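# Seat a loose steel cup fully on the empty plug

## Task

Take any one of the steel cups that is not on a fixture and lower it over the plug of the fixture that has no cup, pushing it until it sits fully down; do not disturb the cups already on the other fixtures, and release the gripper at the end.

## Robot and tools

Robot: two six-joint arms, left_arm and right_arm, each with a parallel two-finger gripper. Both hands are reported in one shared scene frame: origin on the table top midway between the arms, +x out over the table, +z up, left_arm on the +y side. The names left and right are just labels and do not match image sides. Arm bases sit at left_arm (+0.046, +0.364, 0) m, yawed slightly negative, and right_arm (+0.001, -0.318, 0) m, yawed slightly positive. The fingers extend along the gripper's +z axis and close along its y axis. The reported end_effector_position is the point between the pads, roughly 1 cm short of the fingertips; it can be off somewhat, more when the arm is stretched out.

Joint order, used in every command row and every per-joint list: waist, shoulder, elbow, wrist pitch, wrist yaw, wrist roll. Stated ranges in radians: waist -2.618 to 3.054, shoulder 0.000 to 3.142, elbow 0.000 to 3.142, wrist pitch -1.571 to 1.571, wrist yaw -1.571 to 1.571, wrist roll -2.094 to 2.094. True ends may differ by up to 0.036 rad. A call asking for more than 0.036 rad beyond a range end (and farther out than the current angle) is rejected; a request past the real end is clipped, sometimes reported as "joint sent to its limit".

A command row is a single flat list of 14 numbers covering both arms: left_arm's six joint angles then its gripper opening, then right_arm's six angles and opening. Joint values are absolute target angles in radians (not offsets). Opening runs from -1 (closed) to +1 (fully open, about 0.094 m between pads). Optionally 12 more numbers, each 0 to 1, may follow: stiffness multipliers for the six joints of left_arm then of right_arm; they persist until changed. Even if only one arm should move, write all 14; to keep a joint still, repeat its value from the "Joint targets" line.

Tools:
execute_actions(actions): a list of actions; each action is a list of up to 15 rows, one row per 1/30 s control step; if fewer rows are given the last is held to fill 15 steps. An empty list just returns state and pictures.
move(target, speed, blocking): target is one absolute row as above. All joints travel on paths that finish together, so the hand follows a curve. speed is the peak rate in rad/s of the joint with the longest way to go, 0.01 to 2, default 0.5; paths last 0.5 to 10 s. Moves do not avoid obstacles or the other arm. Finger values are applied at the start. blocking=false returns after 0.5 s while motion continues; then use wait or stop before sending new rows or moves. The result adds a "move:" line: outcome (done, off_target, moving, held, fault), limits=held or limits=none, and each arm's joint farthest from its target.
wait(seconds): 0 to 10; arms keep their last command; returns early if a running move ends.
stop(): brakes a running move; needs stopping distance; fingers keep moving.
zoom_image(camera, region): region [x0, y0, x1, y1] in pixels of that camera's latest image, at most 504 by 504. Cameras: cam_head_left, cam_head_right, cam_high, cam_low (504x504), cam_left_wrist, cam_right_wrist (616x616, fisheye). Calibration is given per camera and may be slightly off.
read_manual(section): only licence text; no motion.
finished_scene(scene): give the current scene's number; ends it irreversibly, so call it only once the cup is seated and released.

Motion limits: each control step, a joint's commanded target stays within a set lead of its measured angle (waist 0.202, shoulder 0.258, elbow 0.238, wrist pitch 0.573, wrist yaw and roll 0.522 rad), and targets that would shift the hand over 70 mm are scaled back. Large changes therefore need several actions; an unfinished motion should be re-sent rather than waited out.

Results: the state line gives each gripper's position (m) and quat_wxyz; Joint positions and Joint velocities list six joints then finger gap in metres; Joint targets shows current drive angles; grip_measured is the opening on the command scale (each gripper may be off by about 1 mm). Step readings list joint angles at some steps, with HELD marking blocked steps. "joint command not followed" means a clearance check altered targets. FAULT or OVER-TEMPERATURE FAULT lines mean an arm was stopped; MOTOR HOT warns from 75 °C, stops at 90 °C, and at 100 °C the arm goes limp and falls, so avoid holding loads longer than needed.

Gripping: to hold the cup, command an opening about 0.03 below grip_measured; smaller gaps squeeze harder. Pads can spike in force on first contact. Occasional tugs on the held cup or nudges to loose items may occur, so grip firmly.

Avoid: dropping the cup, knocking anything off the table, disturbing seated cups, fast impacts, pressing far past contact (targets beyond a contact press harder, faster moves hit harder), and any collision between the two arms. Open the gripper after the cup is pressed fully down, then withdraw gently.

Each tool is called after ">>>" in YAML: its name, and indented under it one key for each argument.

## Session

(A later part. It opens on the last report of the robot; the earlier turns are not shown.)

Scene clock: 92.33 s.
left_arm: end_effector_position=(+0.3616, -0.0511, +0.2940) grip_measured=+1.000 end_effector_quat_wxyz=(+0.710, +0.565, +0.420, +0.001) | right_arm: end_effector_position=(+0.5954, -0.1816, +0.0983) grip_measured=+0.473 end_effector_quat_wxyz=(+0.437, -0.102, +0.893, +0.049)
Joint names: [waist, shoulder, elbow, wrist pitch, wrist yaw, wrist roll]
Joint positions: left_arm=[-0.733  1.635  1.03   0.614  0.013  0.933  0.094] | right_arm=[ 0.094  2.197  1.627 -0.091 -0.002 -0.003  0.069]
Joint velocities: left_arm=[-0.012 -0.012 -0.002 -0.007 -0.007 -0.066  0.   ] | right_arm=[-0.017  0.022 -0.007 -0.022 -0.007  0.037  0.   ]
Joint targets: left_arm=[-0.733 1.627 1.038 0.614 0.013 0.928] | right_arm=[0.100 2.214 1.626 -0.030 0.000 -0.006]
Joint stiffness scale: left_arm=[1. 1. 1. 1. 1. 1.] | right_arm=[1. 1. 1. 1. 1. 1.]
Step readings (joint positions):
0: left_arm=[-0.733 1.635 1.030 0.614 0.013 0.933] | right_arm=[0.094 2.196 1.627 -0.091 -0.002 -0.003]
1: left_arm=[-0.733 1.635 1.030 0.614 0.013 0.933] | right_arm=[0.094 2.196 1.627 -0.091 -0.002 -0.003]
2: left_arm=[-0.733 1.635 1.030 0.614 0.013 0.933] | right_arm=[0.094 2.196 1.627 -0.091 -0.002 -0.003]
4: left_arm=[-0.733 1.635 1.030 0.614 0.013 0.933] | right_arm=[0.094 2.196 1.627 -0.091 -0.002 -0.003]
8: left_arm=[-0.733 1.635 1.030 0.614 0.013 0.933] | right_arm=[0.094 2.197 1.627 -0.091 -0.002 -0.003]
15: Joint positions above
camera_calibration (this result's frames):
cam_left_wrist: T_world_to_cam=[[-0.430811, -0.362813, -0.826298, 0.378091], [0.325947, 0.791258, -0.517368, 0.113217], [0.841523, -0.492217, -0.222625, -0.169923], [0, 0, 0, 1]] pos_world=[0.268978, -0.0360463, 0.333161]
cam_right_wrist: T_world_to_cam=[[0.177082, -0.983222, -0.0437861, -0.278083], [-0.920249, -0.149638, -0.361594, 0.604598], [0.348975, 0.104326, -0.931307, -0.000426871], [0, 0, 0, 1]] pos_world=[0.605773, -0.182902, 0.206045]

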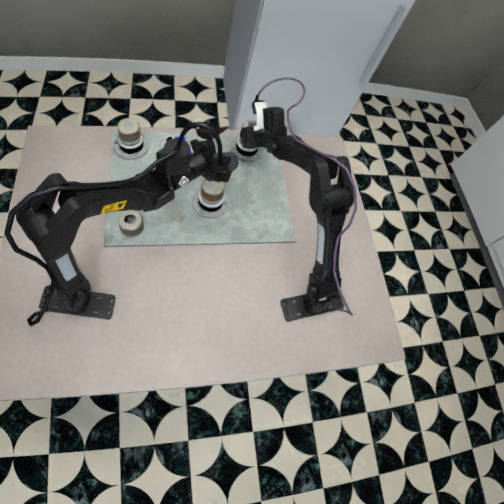

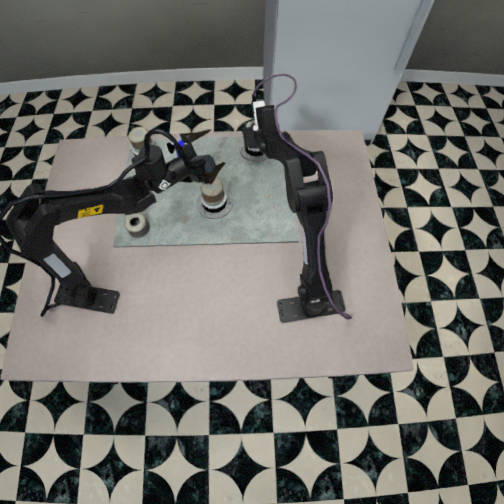

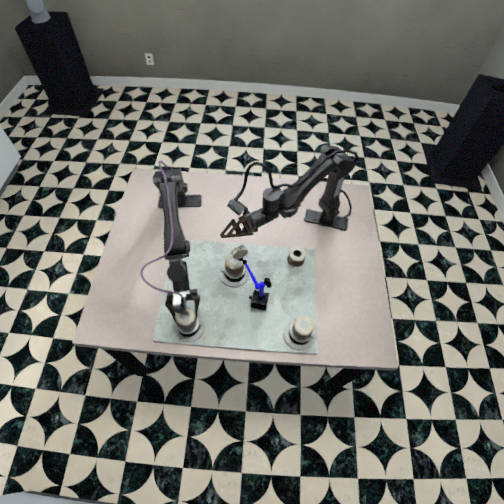

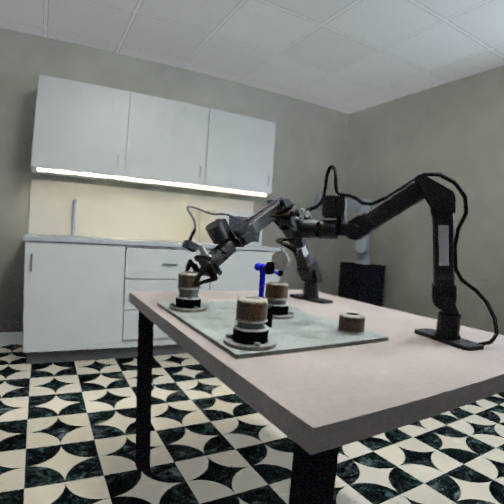

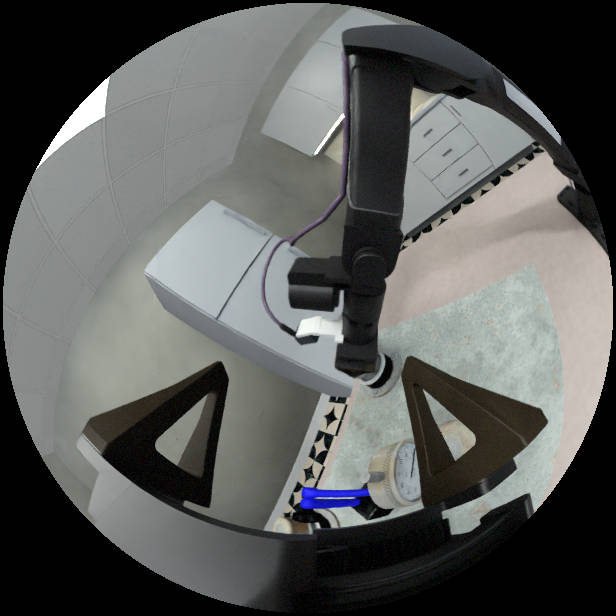

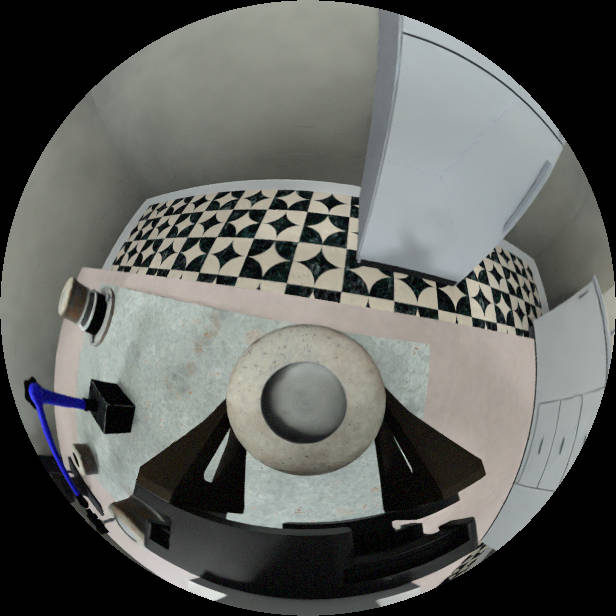

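>>> execute_actions:
  actions:
    - [[-0.733,1.627,1.038,0.614,0.013,0.928,1,0.1,2.204,1.626,-0.032,0,-0.006,0.42],[-0.733,1.627,1.038,0.614,0.013,0.928,1,0.1,2.194,1.626,-0.034,0,-0.006,0.42],[-0.733,1.627,1.038,0.614,0.013,0.928,1,0.1,2.184,1.626,-0.036,0,-0.006,0.42],[-0.733,1.627,1.038,0.614,0.013,0.928,1,0.1,2.174,1.626,-0.038,0,-0.006,0.42],[-0.733,1.627,1.038,0.614,0.013,0.928,1,0.1,2.164,1.626,-0.038,0,-0.006,0.42],[-0.733,1.627,1.038,0.614,0.013,0.928,1,0.1,2.156,1.624,-0.038,0,-0.006,0.42],[-0.733,1.627,1.038,0.614,0.013,0.928,1,0.1,2.152,1.621,-0.036,0,-0.006,0.42],[-0.733,1.627,1.038,0.614,0.013,0.928,1,0.1,2.152,1.618,-0.033,0,-0.006,0.42],[-0.733,1.627,1.038,0.614,0.013,0.928,1,0.1,2.152,1.615,-0.03,0,-0.006,0.42],[-0.733,1.627,1.038,0.614,0.013,0.928,1,0.1,2.152,1.612,-0.026,0,-0.006,0.42],[-0.733,1.627,1.038,0.614,0.013,0.928,1,0.1,2.152,1.609,-0.022,0,-0.006,0.42],[-0.733,1.627,1.038,0.614,0.013,0.928,1,0.1,2.152,1.606,-0.018,0,-0.006,0.42],[-0.733,1.627,1.038,0.614,0.013,0.928,1,0.1,2.152,1.603,-0.014,0,-0.006,0.42],[-0.733,1.627,1.038,0.614,0.013,0.928,1,0.1,2.152,1.6,-0.01,0,-0.006,0.42],[-0.733,1.627,1.038,0.614,0.013,0.928,1,0.1,2.152,1.597,-0.006,0,-0.006,0.42]]
    - [[-0.733,1.627,1.038,0.614,0.013,0.928,1,0.1,2.152,1.594,-0.002,0,-0.006,0.42],[-0.733,1.627,1.038,0.614,0.013,0.928,1,0.1,2.152,1.591,0.002,0,-0.006,0.42],[-0.733,1.627,1.038,0.614,0.013,0.928,1,0.1,2.152,1.588,0.006,0,-0.006,0.42],[-0.733,1.627,1.038,0.614,0.013,0.928,1,0.1,2.152,1.585,0.01,0,-0.006,0.42],[-0.733,1.627,1.038,0.614,0.013,0.928,1,0.1,2.152,1.582,0.014,0,-0.006,0.42],[-0.733,1.627,1.038,0.614,0.013,0.928,1,0.1,2.152,1.579,0.018,0,-0.006,0.42],[-0.733,1.627,1.038,0.614,0.013,0.928,1,0.1,2.152,1.576,0.022,0,-0.006,0.42]]

>>> zoom_image:
  camera: "cam_low"
  region: [155, 245, 225, 315]

Scene clock: 97.80 s.
left_arm: end_effector_position=(+0.3616, -0.0511, +0.2940) grip_measured=+1.000 end_effector_quat_wxyz=(+0.710, +0.565, +0.420, +0.001) | right_arm: end_effector_position=(+0.5951, -0.1817, +0.0949) grip_measured=+0.473 end_effector_quat_wxyz=(+0.449, -0.101, +0.886, +0.051)
Joint names: [waist, shoulder, elbow, wrist pitch, wrist yaw, wrist roll]
Joint positions: left_arm=[-0.733  1.635  1.03   0.614  0.013  0.933  0.094] | right_arm=[ 0.094  2.192  1.582 -0.023 -0.002 -0.003  0.069]
Joint velocities: left_arm=[-0.007 -0.012 -0.012 -0.022 -0.037 -0.022  0.   ] | right_arm=[-0.022 -0.017  0.002 -0.051 -0.007  0.022  0.001]
Joint targets: left_arm=[-0.733 1.627 1.038 0.614 0.013 0.928] | right_arm=[0.100 2.152 1.576 0.022 -0.000 -0.006]
Joint stiffness scale: left_arm=[1. 1. 1. 1. 1. 1.] | right_arm=[1. 1. 1. 1. 1. 1.]
Step readings (joint positions; steps 1 to 15: 1st action; 16 to 30: 2nd action):
0: left_arm=[-0.733 1.635 1.030 0.614 0.013 0.933] | right_arm=[0.094 2.197 1.627 -0.091 -0.002 -0.003]
1: left_arm=[-0.733 1.635 1.030 0.614 0.013 0.933] | right_arm=[0.094 2.197 1.627 -0.091 -0.002 -0.003]
2: left_arm=[-0.733 1.635 1.030 0.614 0.013 0.933] | right_arm=[0.094 2.197 1.627 -0.091 -0.002 -0.003]
4: left_arm=[-0.733 1.635 1.030 0.614 0.013 0.933] | right_arm=[0.094 2.197 1.627 -0.091 -0.002 -0.003]
8: left_arm=[-0.733 1.635 1.030 0.614 0.013 0.933] | right_arm=[0.094 2.196 1.627 -0.091 -0.002 -0.003]
15: left_arm=[-0.733 1.635 1.030 0.614 0.013 0.933] | right_arm=[0.094 2.193 1.610 -0.066 -0.002 -0.003]
16: left_arm=[-0.733 1.635 1.030 0.614 0.013 0.933] | right_arm=[0.094 2.192 1.608 -0.062 -0.002 -0.003]
17: left_arm=[-0.733 1.635 1.030 0.614 0.013 0.933] | right_arm=[0.094 2.192 1.605 -0.058 -0.002 -0.003]
19: left_arm=[-0.733 1.635 1.030 0.614 0.013 0.933] | right_arm=[0.094 2.192 1.597 -0.047 -0.002 -0.003]
23: left_arm=[-0.733 1.635 1.030 0.614 0.013 0.933] | right_arm=[0.094 2.192 1.586 -0.029 -0.002 -0.003]
30: Joint positions above
camera_calibration (this result's frames):
cam_left_wrist: T_world_to_cam=[[-0.430811, -0.362813, -0.826298, 0.378091], [0.325947, 0.791258, -0.517368, 0.113217], [0.841523, -0.492217, -0.222625, -0.169923], [0, 0, 0, 1]] pos_world=[0.268978, -0.0360463, 0.333161]
cam_right_wrist: T_world_to_cam=[[0.178288, -0.982948, -0.0450185, -0.278794], [-0.910078, -0.14733, -0.387364, 0.59992], [0.374126, 0.110033, -0.920827, -0.0183676], [0, 0, 0, 1]] pos_world=[0.602552, -0.183633, 0.202923]

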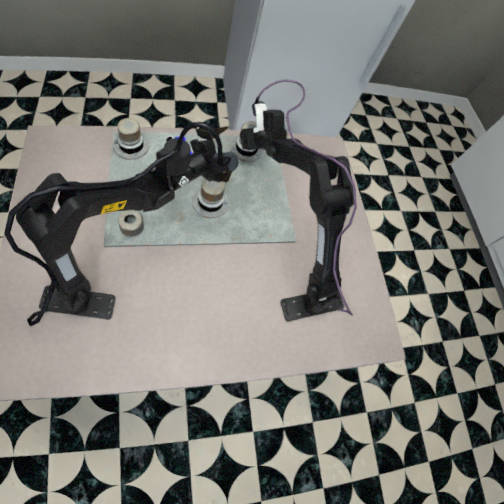

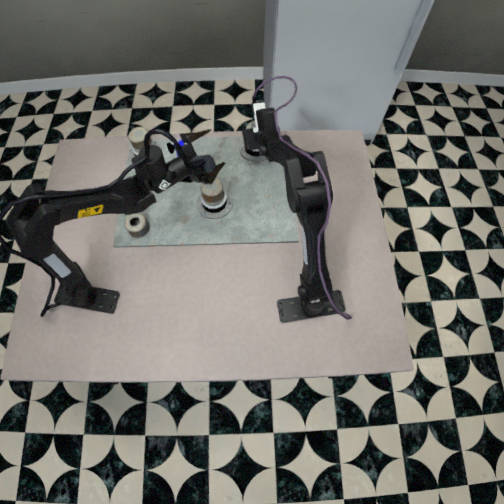

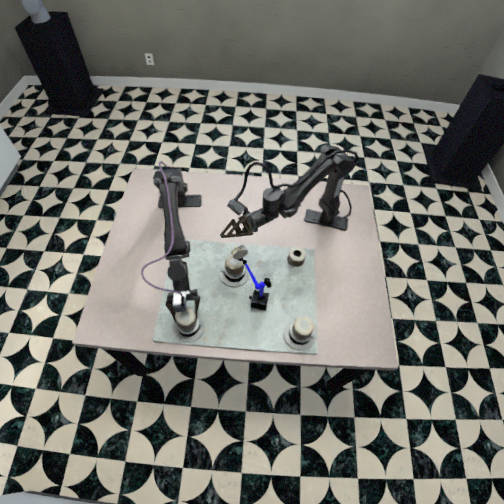

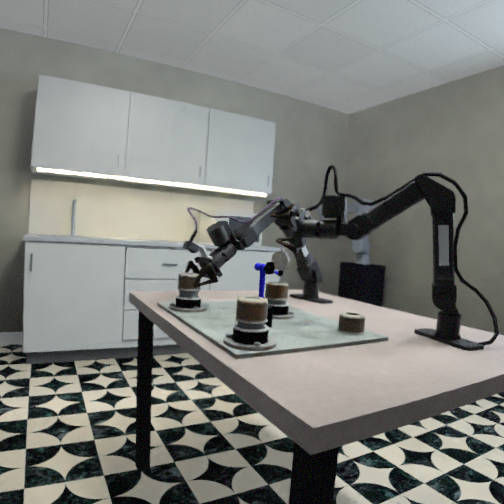

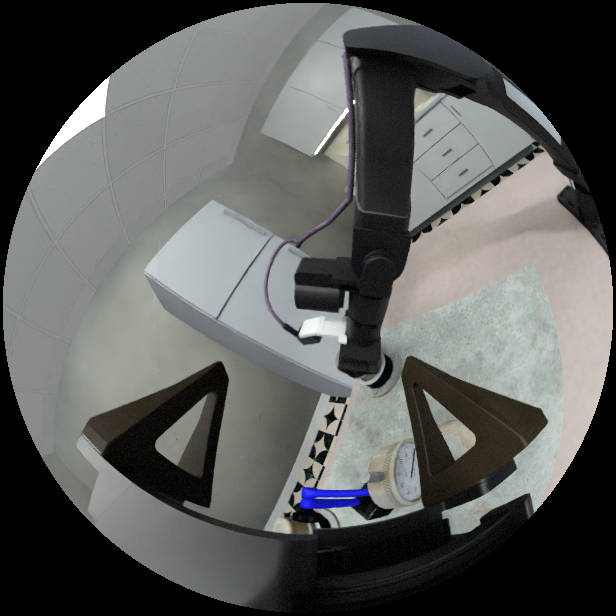

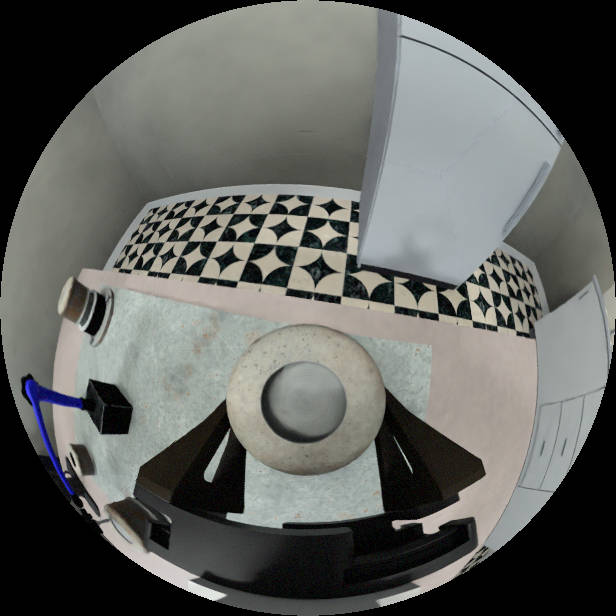

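Region (155, 245, 225, 315) of cam_low's 504x504 image, scaled by 7.200, with more detail than that image has.

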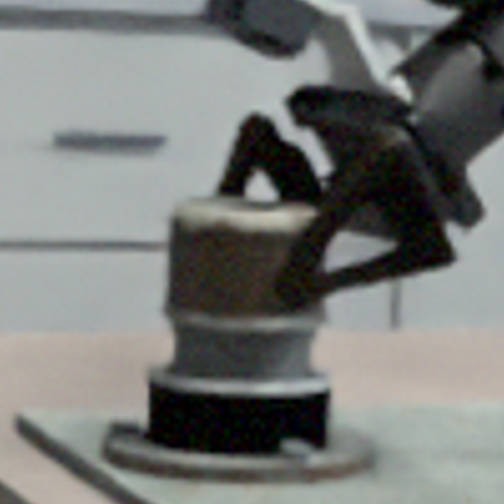

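>>> execute_actions:
  actions:
    - [[-0.733,1.627,1.038,0.614,0.013,0.928,1,0.1,2.159,1.576,0.023,0,-0.006,0.42],[-0.733,1.627,1.038,0.614,0.013,0.928,1,0.1,2.166,1.576,0.024,0,-0.006,0.42],[-0.733,1.627,1.038,0.614,0.013,0.928,1,0.1,2.173,1.576,0.025,0,-0.006,0.42],[-0.733,1.627,1.038,0.614,0.013,0.928,1,0.1,2.179,1.576,0.026,0,-0.006,0.42],[-0.733,1.627,1.038,0.614,0.013,0.928,1,0.1,2.183,1.575,0.028,0,-0.006,0.42],[-0.733,1.627,1.038,0.614,0.013,0.928,1,0.1,2.186,1.574,0.03,0,-0.006,0.42],[-0.733,1.627,1.038,0.614,0.013,0.928,1,0.1,2.188,1.5725,0.0325,0,-0.006,0.42],[-0.733,1.627,1.038,0.614,0.013,0.928,1,0.1,2.189,1.571,0.035,0,-0.006,0.42],[-0.733,1.627,1.038,0.614,0.013,0.928,1,0.1,2.19,1.5695,0.0375,0,-0.006,0.42],[-0.733,1.627,1.038,0.614,0.013,0.928,1,0.1,2.191,1.568,0.04,0,-0.006,0.42],[-0.733,1.627,1.038,0.614,0.013,0.928,1,0.1,2.192,1.5665,0.0425,0,-0.006,0.42],[-0.733,1.627,1.038,0.614,0.013,0.928,1,0.1,2.193,1.565,0.045,0,-0.006,0.42],[-0.733,1.627,1.038,0.614,0.013,0.928,1,0.1,2.194,1.5635,0.0475,0,-0.006,0.42],[-0.733,1.627,1.038,0.614,0.013,0.928,1,0.1,2.195,1.562,0.05,0,-0.006,0.42],[-0.733,1.627,1.038,0.614,0.013,0.928,1,0.1,2.196,1.5605,0.0525,0,-0.006,0.42]]
    - [[-0.733,1.627,1.038,0.614,0.013,0.928,1,0.1,2.197,1.559,0.055,0,-0.006,0.42],[-0.733,1.627,1.038,0.614,0.013,0.928,1,0.1,2.198,1.5575,0.0575,0,-0.006,0.42],[-0.733,1.627,1.038,0.614,0.013,0.928,1,0.1,2.199,1.556,0.06,0,-0.006,0.42],[-0.733,1.627,1.038,0.614,0.013,0.928,1,0.1,2.2,1.5545,0.0625,0,-0.006,0.42],[-0.733,1.627,1.038,0.614,0.013,0.928,1,0.1,2.201,1.553,0.065,0,-0.006,0.42],[-0.733,1.627,1.038,0.614,0.013,0.928,1,0.1,2.202,1.5515,0.0675,0,-0.006,0.42],[-0.733,1.627,1.038,0.614,0.013,0.928,1,0.1,2.203,1.55,0.07,0,-0.006,0.42],[-0.733,1.627,1.038,0.614,0.013,0.928,1,0.1,2.204,1.5485,0.0725,0,-0.006,0.42],[-0.733,1.627,1.038,0.614,0.013,0.928,1,0.1,2.205,1.547,0.075,0,-0.006,0.42]]

>>> zoom_image:
  camera: "cam_low"
  region: [155, 245, 225, 315]

Scene clock: 102.23 s.
left_arm: end_effector_position=(+0.3616, -0.0511, +0.2940) grip_measured=+1.000 end_effector_quat_wxyz=(+0.710, +0.565, +0.420, +0.001) | right_arm: end_effector_position=(+0.5954, -0.1816, +0.0848) grip_measured=+0.473 end_effector_quat_wxyz=(+0.453, -0.101, +0.885, +0.051)
Joint names: [waist, shoulder, elbow, wrist pitch, wrist yaw, wrist roll]
Joint positions: left_arm=[-0.733  1.635  1.03   0.614  0.013  0.933  0.094] | right_arm=[ 0.094  2.207  1.556  0.026 -0.002 -0.003  0.069]
Joint velocities: left_arm=[-0.012  0.012  0.012 -0.037  0.007 -0.007  0.   ] | right_arm=[ 0.012 -0.012  0.007  0.022  0.007 -0.051 -0.   ]
Joint targets: left_arm=[-0.733 1.627 1.038 0.614 0.013 0.928] | right_arm=[0.100 2.205 1.547 0.075 -0.000 -0.006]
Joint stiffness scale: left_arm=[1. 1. 1. 1. 1. 1.] | right_arm=[1. 1. 1. 1. 1. 1.]
Step readings (joint positions; steps 1 to 15: 1st action; 16 to 30: 2nd action):
0: left_arm=[-0.733 1.635 1.030 0.614 0.013 0.933] | right_arm=[0.094 2.192 1.582 -0.023 -0.002 -0.003]
1: left_arm=[-0.733 1.635 1.030 0.614 0.013 0.933] | right_arm=[0.094 2.192 1.582 -0.023 -0.002 -0.003]
2: left_arm=[-0.733 1.635 1.030 0.614 0.013 0.933] | right_arm=[0.094 2.192 1.582 -0.023 -0.002 -0.003]
4: left_arm=[-0.733 1.635 1.030 0.614 0.013 0.933] | right_arm=[0.094 2.192 1.582 -0.023 -0.002 -0.003]
8: left_arm=[-0.733 1.635 1.030 0.614 0.013 0.933] | right_arm=[0.094 2.192 1.582 -0.022 -0.002 -0.003]
15: left_arm=[-0.733 1.635 1.030 0.614 0.013 0.933] | right_arm=[0.094 2.203 1.571 -0.003 -0.002 -0.003]
16: left_arm=[-0.733 1.635 1.030 0.614 0.013 0.933] | right_arm=[0.094 2.204 1.569 0.001 -0.002 -0.003]
17: left_arm=[-0.733 1.635 1.030 0.614 0.013 0.933] | right_arm=[0.094 2.206 1.567 0.005 -0.002 -0.003]
19: left_arm=[-0.733 1.635 1.030 0.614 0.013 0.933] | right_arm=[0.094 2.207 1.564 0.011 -0.002 -0.003]
23: left_arm=[-0.733 1.635 1.030 0.614 0.013 0.933] | right_arm=[0.094 2.207 1.559 0.020 -0.002 -0.003]
30: Joint positions above
camera_calibration (this result's frames):
cam_left_wrist: T_world_to_cam=[[-0.430811, -0.362813, -0.826298, 0.378091], [0.325947, 0.791258, -0.517368, 0.113217], [0.841523, -0.492217, -0.222625, -0.169923], [0, 0, 0, 1]] pos_world=[0.268978, -0.0360463, 0.333161]
cam_right_wrist: T_world_to_cam=[[0.178641, -0.982868, -0.0453666, -0.279402], [-0.907023, -0.146637, -0.394723, 0.595236], [0.381308, 0.111662, -0.917679, -0.0321075], [0, 0, 0, 1]] pos_world=[0.602049, -0.183747, 0.192813]

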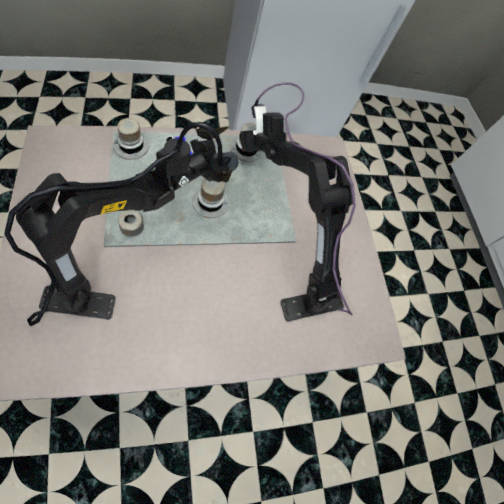

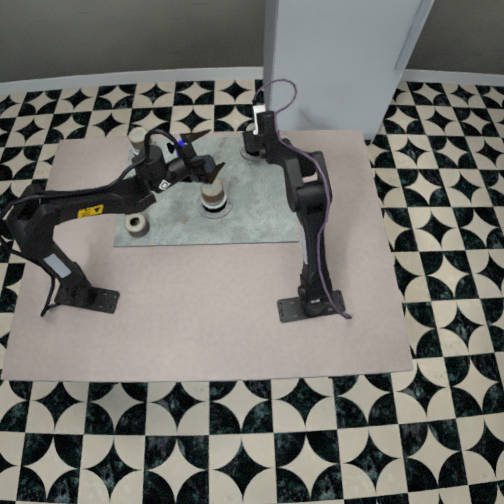

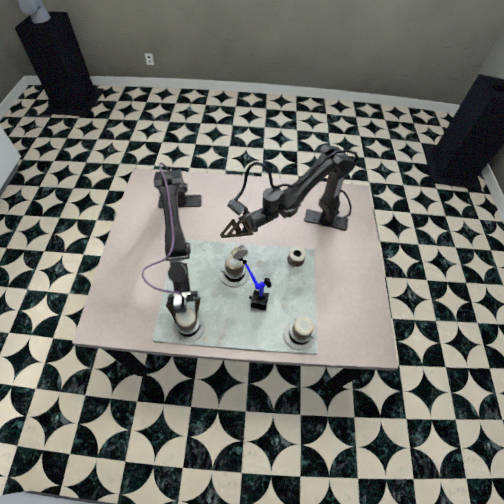

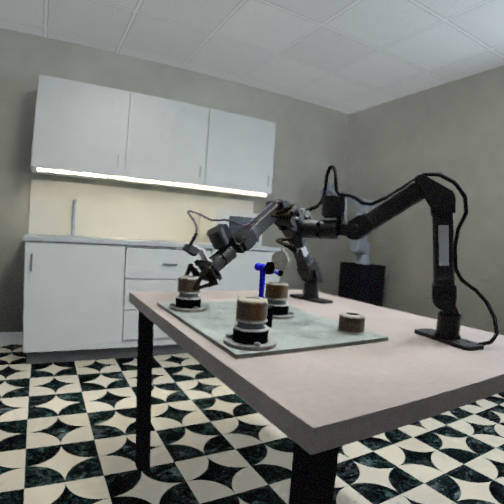

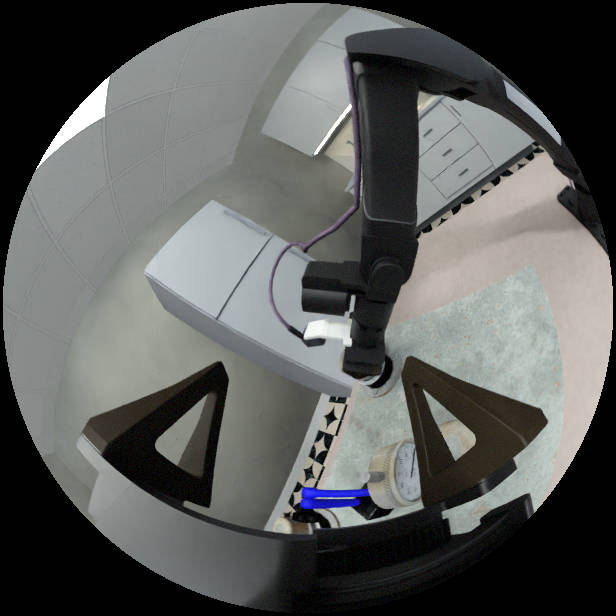

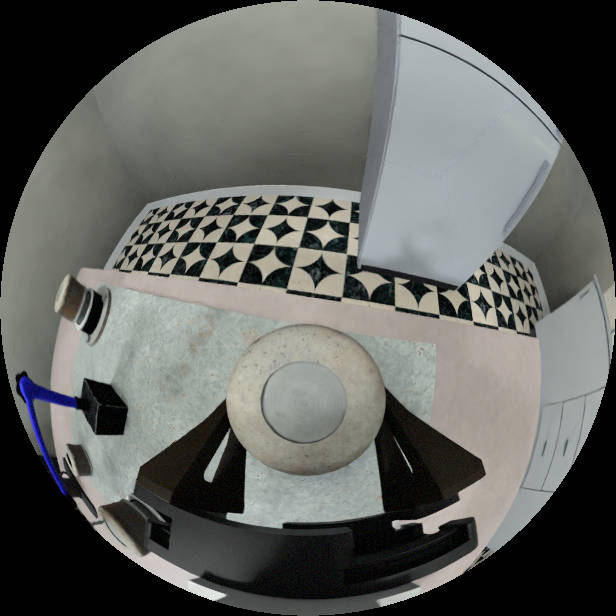

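Region (155, 245, 225, 315) of cam_low's 504x504 image, scaled by 7.200, with more detail than that image has.

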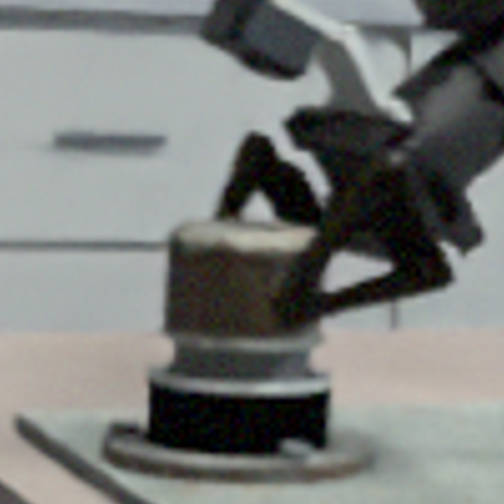

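Seated. Release and lift.

>>> execute_actions:
  actions:
    - [[-0.733,1.627,1.038,0.614,0.013,0.928,1,0.097,2.195,1.56,0.07,0,-0.006,0.42],[-0.733,1.627,1.038,0.614,0.013,0.928,1,0.095,2.185,1.57,0.068,0,-0.006,0.42],[-0.733,1.627,1.038,0.614,0.013,0.928,1,0.094,2.18,1.575,0.066,0,-0.006,0.5],[-0.733,1.627,1.038,0.614,0.013,0.928,1,0.094,2.18,1.575,0.066,0,-0.006,0.6],[-0.733,1.627,1.038,0.614,0.013,0.928,1,0.094,2.18,1.575,0.066,0,-0.006,0.75],[-0.733,1.627,1.038,0.614,0.013,0.928,1,0.094,2.18,1.575,0.066,0,-0.006,0.9],[-0.733,1.627,1.038,0.614,0.013,0.928,1,0.094,2.18,1.575,0.066,0,-0.006,1],[-0.733,1.627,1.038,0.614,0.013,0.928,1,0.094,2.18,1.575,0.066,0,-0.006,1],[-0.733,1.627,1.038,0.614,0.013,0.928,1,0.094,2.175,1.575,0.066,0,-0.006,1],[-0.733,1.627,1.038,0.614,0.013,0.928,1,0.094,2.168,1.575,0.066,0,-0.006,1],[-0.733,1.627,1.038,0.614,0.013,0.928,1,0.094,2.16,1.575,0.066,0,-0.006,1],[-0.733,1.627,1.038,0.614,0.013,0.928,1,0.094,2.15,1.575,0.066,0,-0.006,1],[-0.733,1.627,1.038,0.614,0.013,0.928,1,0.094,2.14,1.575,0.066,0,-0.006,1],[-0.733,1.627,1.038,0.614,0.013,0.928,1,0.094,2.128,1.575,0.066,0,-0.006,1],[-0.733,1.627,1.038,0.614,0.013,0.928,1,0.094,2.116,1.575,0.066,0,-0.006,1]]
    - [[-0.733,1.627,1.038,0.614,0.013,0.928,1,0.094,2.104,1.575,0.066,0,-0.006,1],[-0.733,1.627,1.038,0.614,0.013,0.928,1,0.094,2.092,1.575,0.066,0,-0.006,1],[-0.733,1.627,1.038,0.614,0.013,0.928,1,0.094,2.08,1.575,0.066,0,-0.006,1],[-0.733,1.627,1.038,0.614,0.013,0.928,1,0.094,2.068,1.575,0.066,0,-0.006,1],[-0.733,1.627,1.038,0.614,0.013,0.928,1,0.094,2.056,1.575,0.066,0,-0.006,1],[-0.733,1.627,1.038,0.614,0.013,0.928,1,0.094,2.044,1.575,0.066,0,-0.006,1],[-0.733,1.627,1.038,0.614,0.013,0.928,1,0.094,2.033,1.575,0.066,0,-0.006,1],[-0.733,1.627,1.038,0.614,0.013,0.928,1,0.094,2.023,1.575,0.066,0,-0.006,1],[-0.733,1.627,1.038,0.614,0.013,0.928,1,0.094,2.015,1.575,0.066,0,-0.006,1],[-0.733,1.627,1.038,0.614,0.013,0.928,1,0.094,2.01,1.575,0.066,0,-0.006,1]]

>>> zoom_image:
  camera: "cam_low"
  region: [155, 245, 225, 315]

Scene clock: 106.30 s.
left_arm: end_effector_position=(+0.3616, -0.0511, +0.2940) grip_measured=+1.000 end_effector_quat_wxyz=(+0.710, +0.565, +0.420, +0.001) | right_arm: end_effector_position=(+0.5953, -0.1816, +0.1947) grip_measured=+1.000 end_effector_quat_wxyz=(+0.540, -0.095, +0.834, +0.061)
Joint names: [waist, shoulder, elbow, wrist pitch, wrist yaw, wrist roll]
Joint positions: left_arm=[-0.733  1.635  1.03   0.614  0.013  0.933  0.094] | right_arm=[ 0.094  2.031  1.556  0.055 -0.002 -0.003  0.094]
Joint velocities: left_arm=[-0.007  0.002  0.002 -0.066 -0.022 -0.051  0.   ] | right_arm=[ 0.002 -0.012  0.017  0.037 -0.007 -0.022  0.   ]
Joint targets: left_arm=[-0.733 1.627 1.038 0.614 0.013 0.928] | right_arm=[0.094 2.010 1.575 0.066 -0.000 -0.006]
Joint stiffness scale: left_arm=[1. 1. 1. 1. 1. 1.] | right_arm=[1. 1. 1. 1. 1. 1.]
Step readings (joint positions; steps 1 to 15: 1st action; 16 to 30: 2nd action):
0: left_arm=[-0.733 1.635 1.030 0.614 0.013 0.933] | right_arm=[0.094 2.207 1.556 0.026 -0.002 -0.003]
1: left_arm=[-0.733 1.635 1.030 0.614 0.013 0.933] | right_arm=[0.094 2.207 1.556 0.026 -0.002 -0.003]
2: left_arm=[-0.733 1.635 1.030 0.614 0.013 0.933] | right_arm=[0.094 2.207 1.556 0.026 -0.002 -0.003]
4: left_arm=[-0.733 1.635 1.030 0.614 0.013 0.933] | right_arm=[0.094 2.207 1.556 0.027 -0.002 -0.003]
8: left_arm=[-0.733 1.635 1.030 0.614 0.013 0.933] | right_arm=[0.094 2.207 1.556 0.034 -0.002 -0.003]
15: left_arm=[-0.733 1.635 1.030 0.614 0.013 0.933] | right_arm=[0.094 2.190 1.556 0.036 -0.002 -0.003]
16: left_arm=[-0.733 1.635 1.030 0.614 0.013 0.933] | right_arm=[0.094 2.180 1.556 0.036 -0.002 -0.003]
17: left_arm=[-0.733 1.635 1.030 0.614 0.013 0.933] | right_arm=[0.094 2.168 1.556 0.036 -0.002 -0.003]
19: left_arm=[-0.733 1.635 1.030 0.614 0.013 0.933] | right_arm=[0.094 2.139 1.556 0.036 -0.002 -0.003]
23: left_arm=[-0.733 1.635 1.030 0.614 0.013 0.933] | right_arm=[0.094 2.077 1.556 0.040 -0.002 -0.003]
30: Joint positions above
camera_calibration (this result's frames):
cam_left_wrist: T_world_to_cam=[[-0.430811, -0.362813, -0.826298, 0.378091], [0.325947, 0.791258, -0.517368, 0.113217], [0.841523, -0.492217, -0.222625, -0.169923], [0, 0, 0, 1]] pos_world=[0.268978, -0.0360463, 0.333161]
cam_right_wrist: T_world_to_cam=[[0.188504, -0.98063, -0.053208, -0.278354], [-0.810233, -0.124675, -0.572694, 0.619608], [0.554967, 0.151066, -0.818041, -0.0467917], [0, 0, 0, 1]] pos_world=[0.580466, -0.188644, 0.301757]

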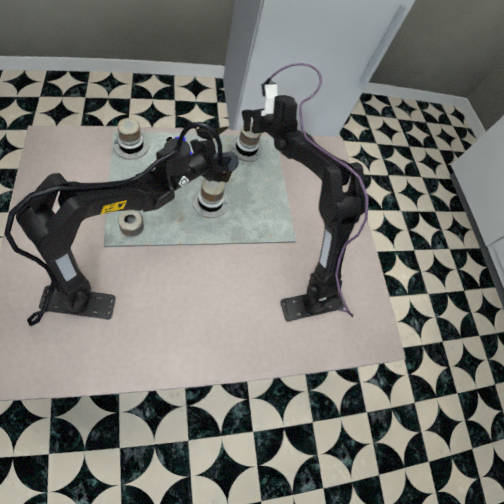

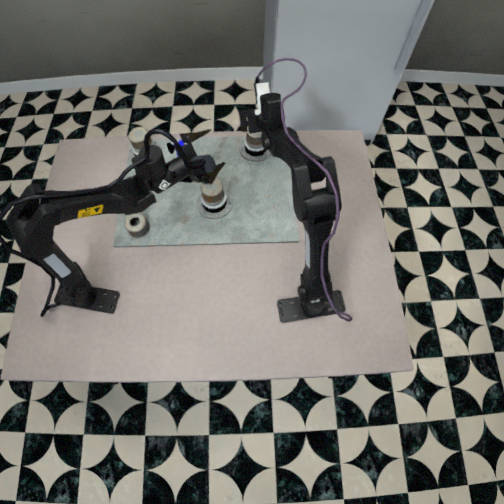

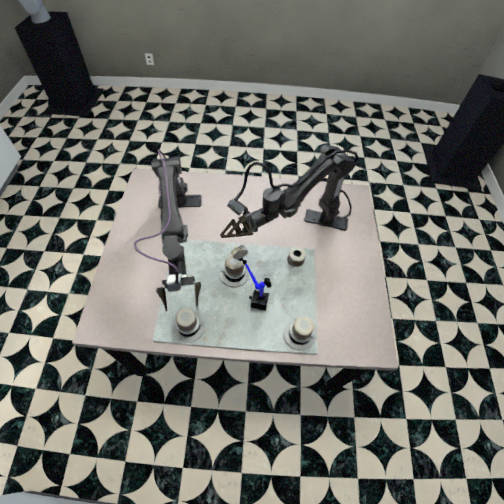

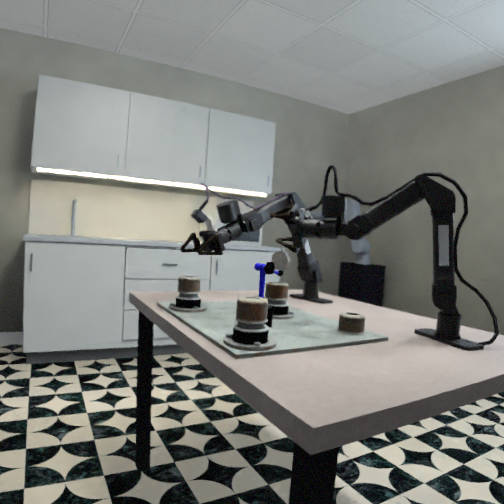

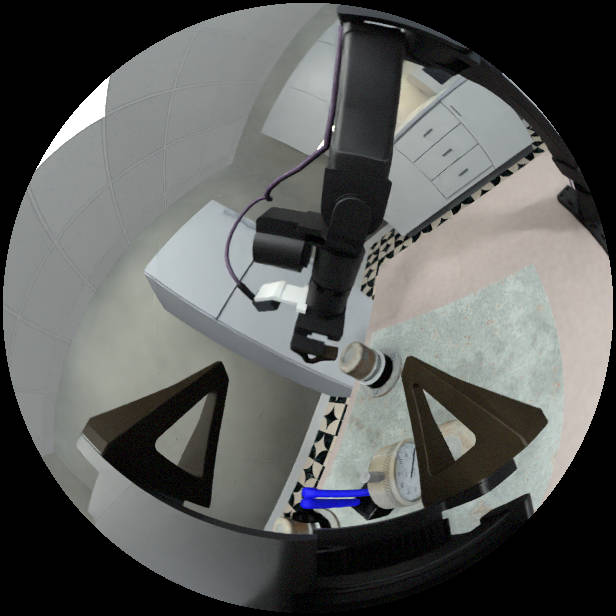

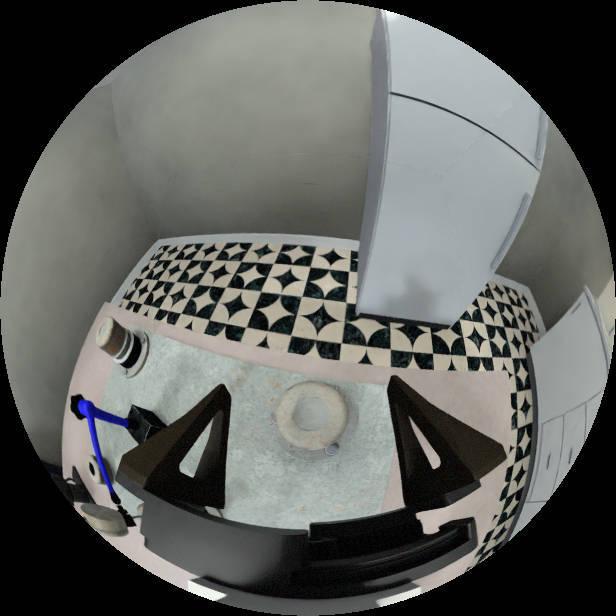

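Region (155, 245, 225, 315) of cam_low's 504x504 image, scaled by 7.200, with more detail than that image has.

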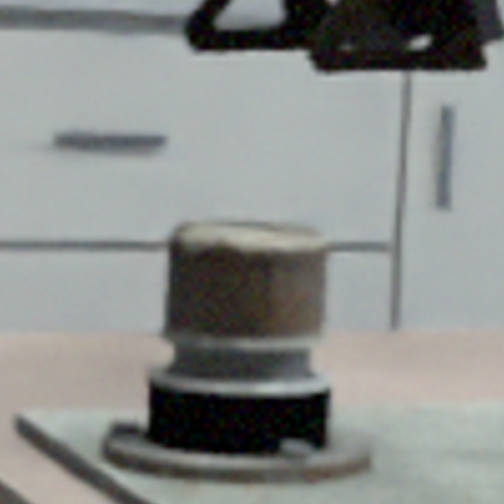

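>>> finished_scene:
  scene: 2

The scene is finished: the task was done.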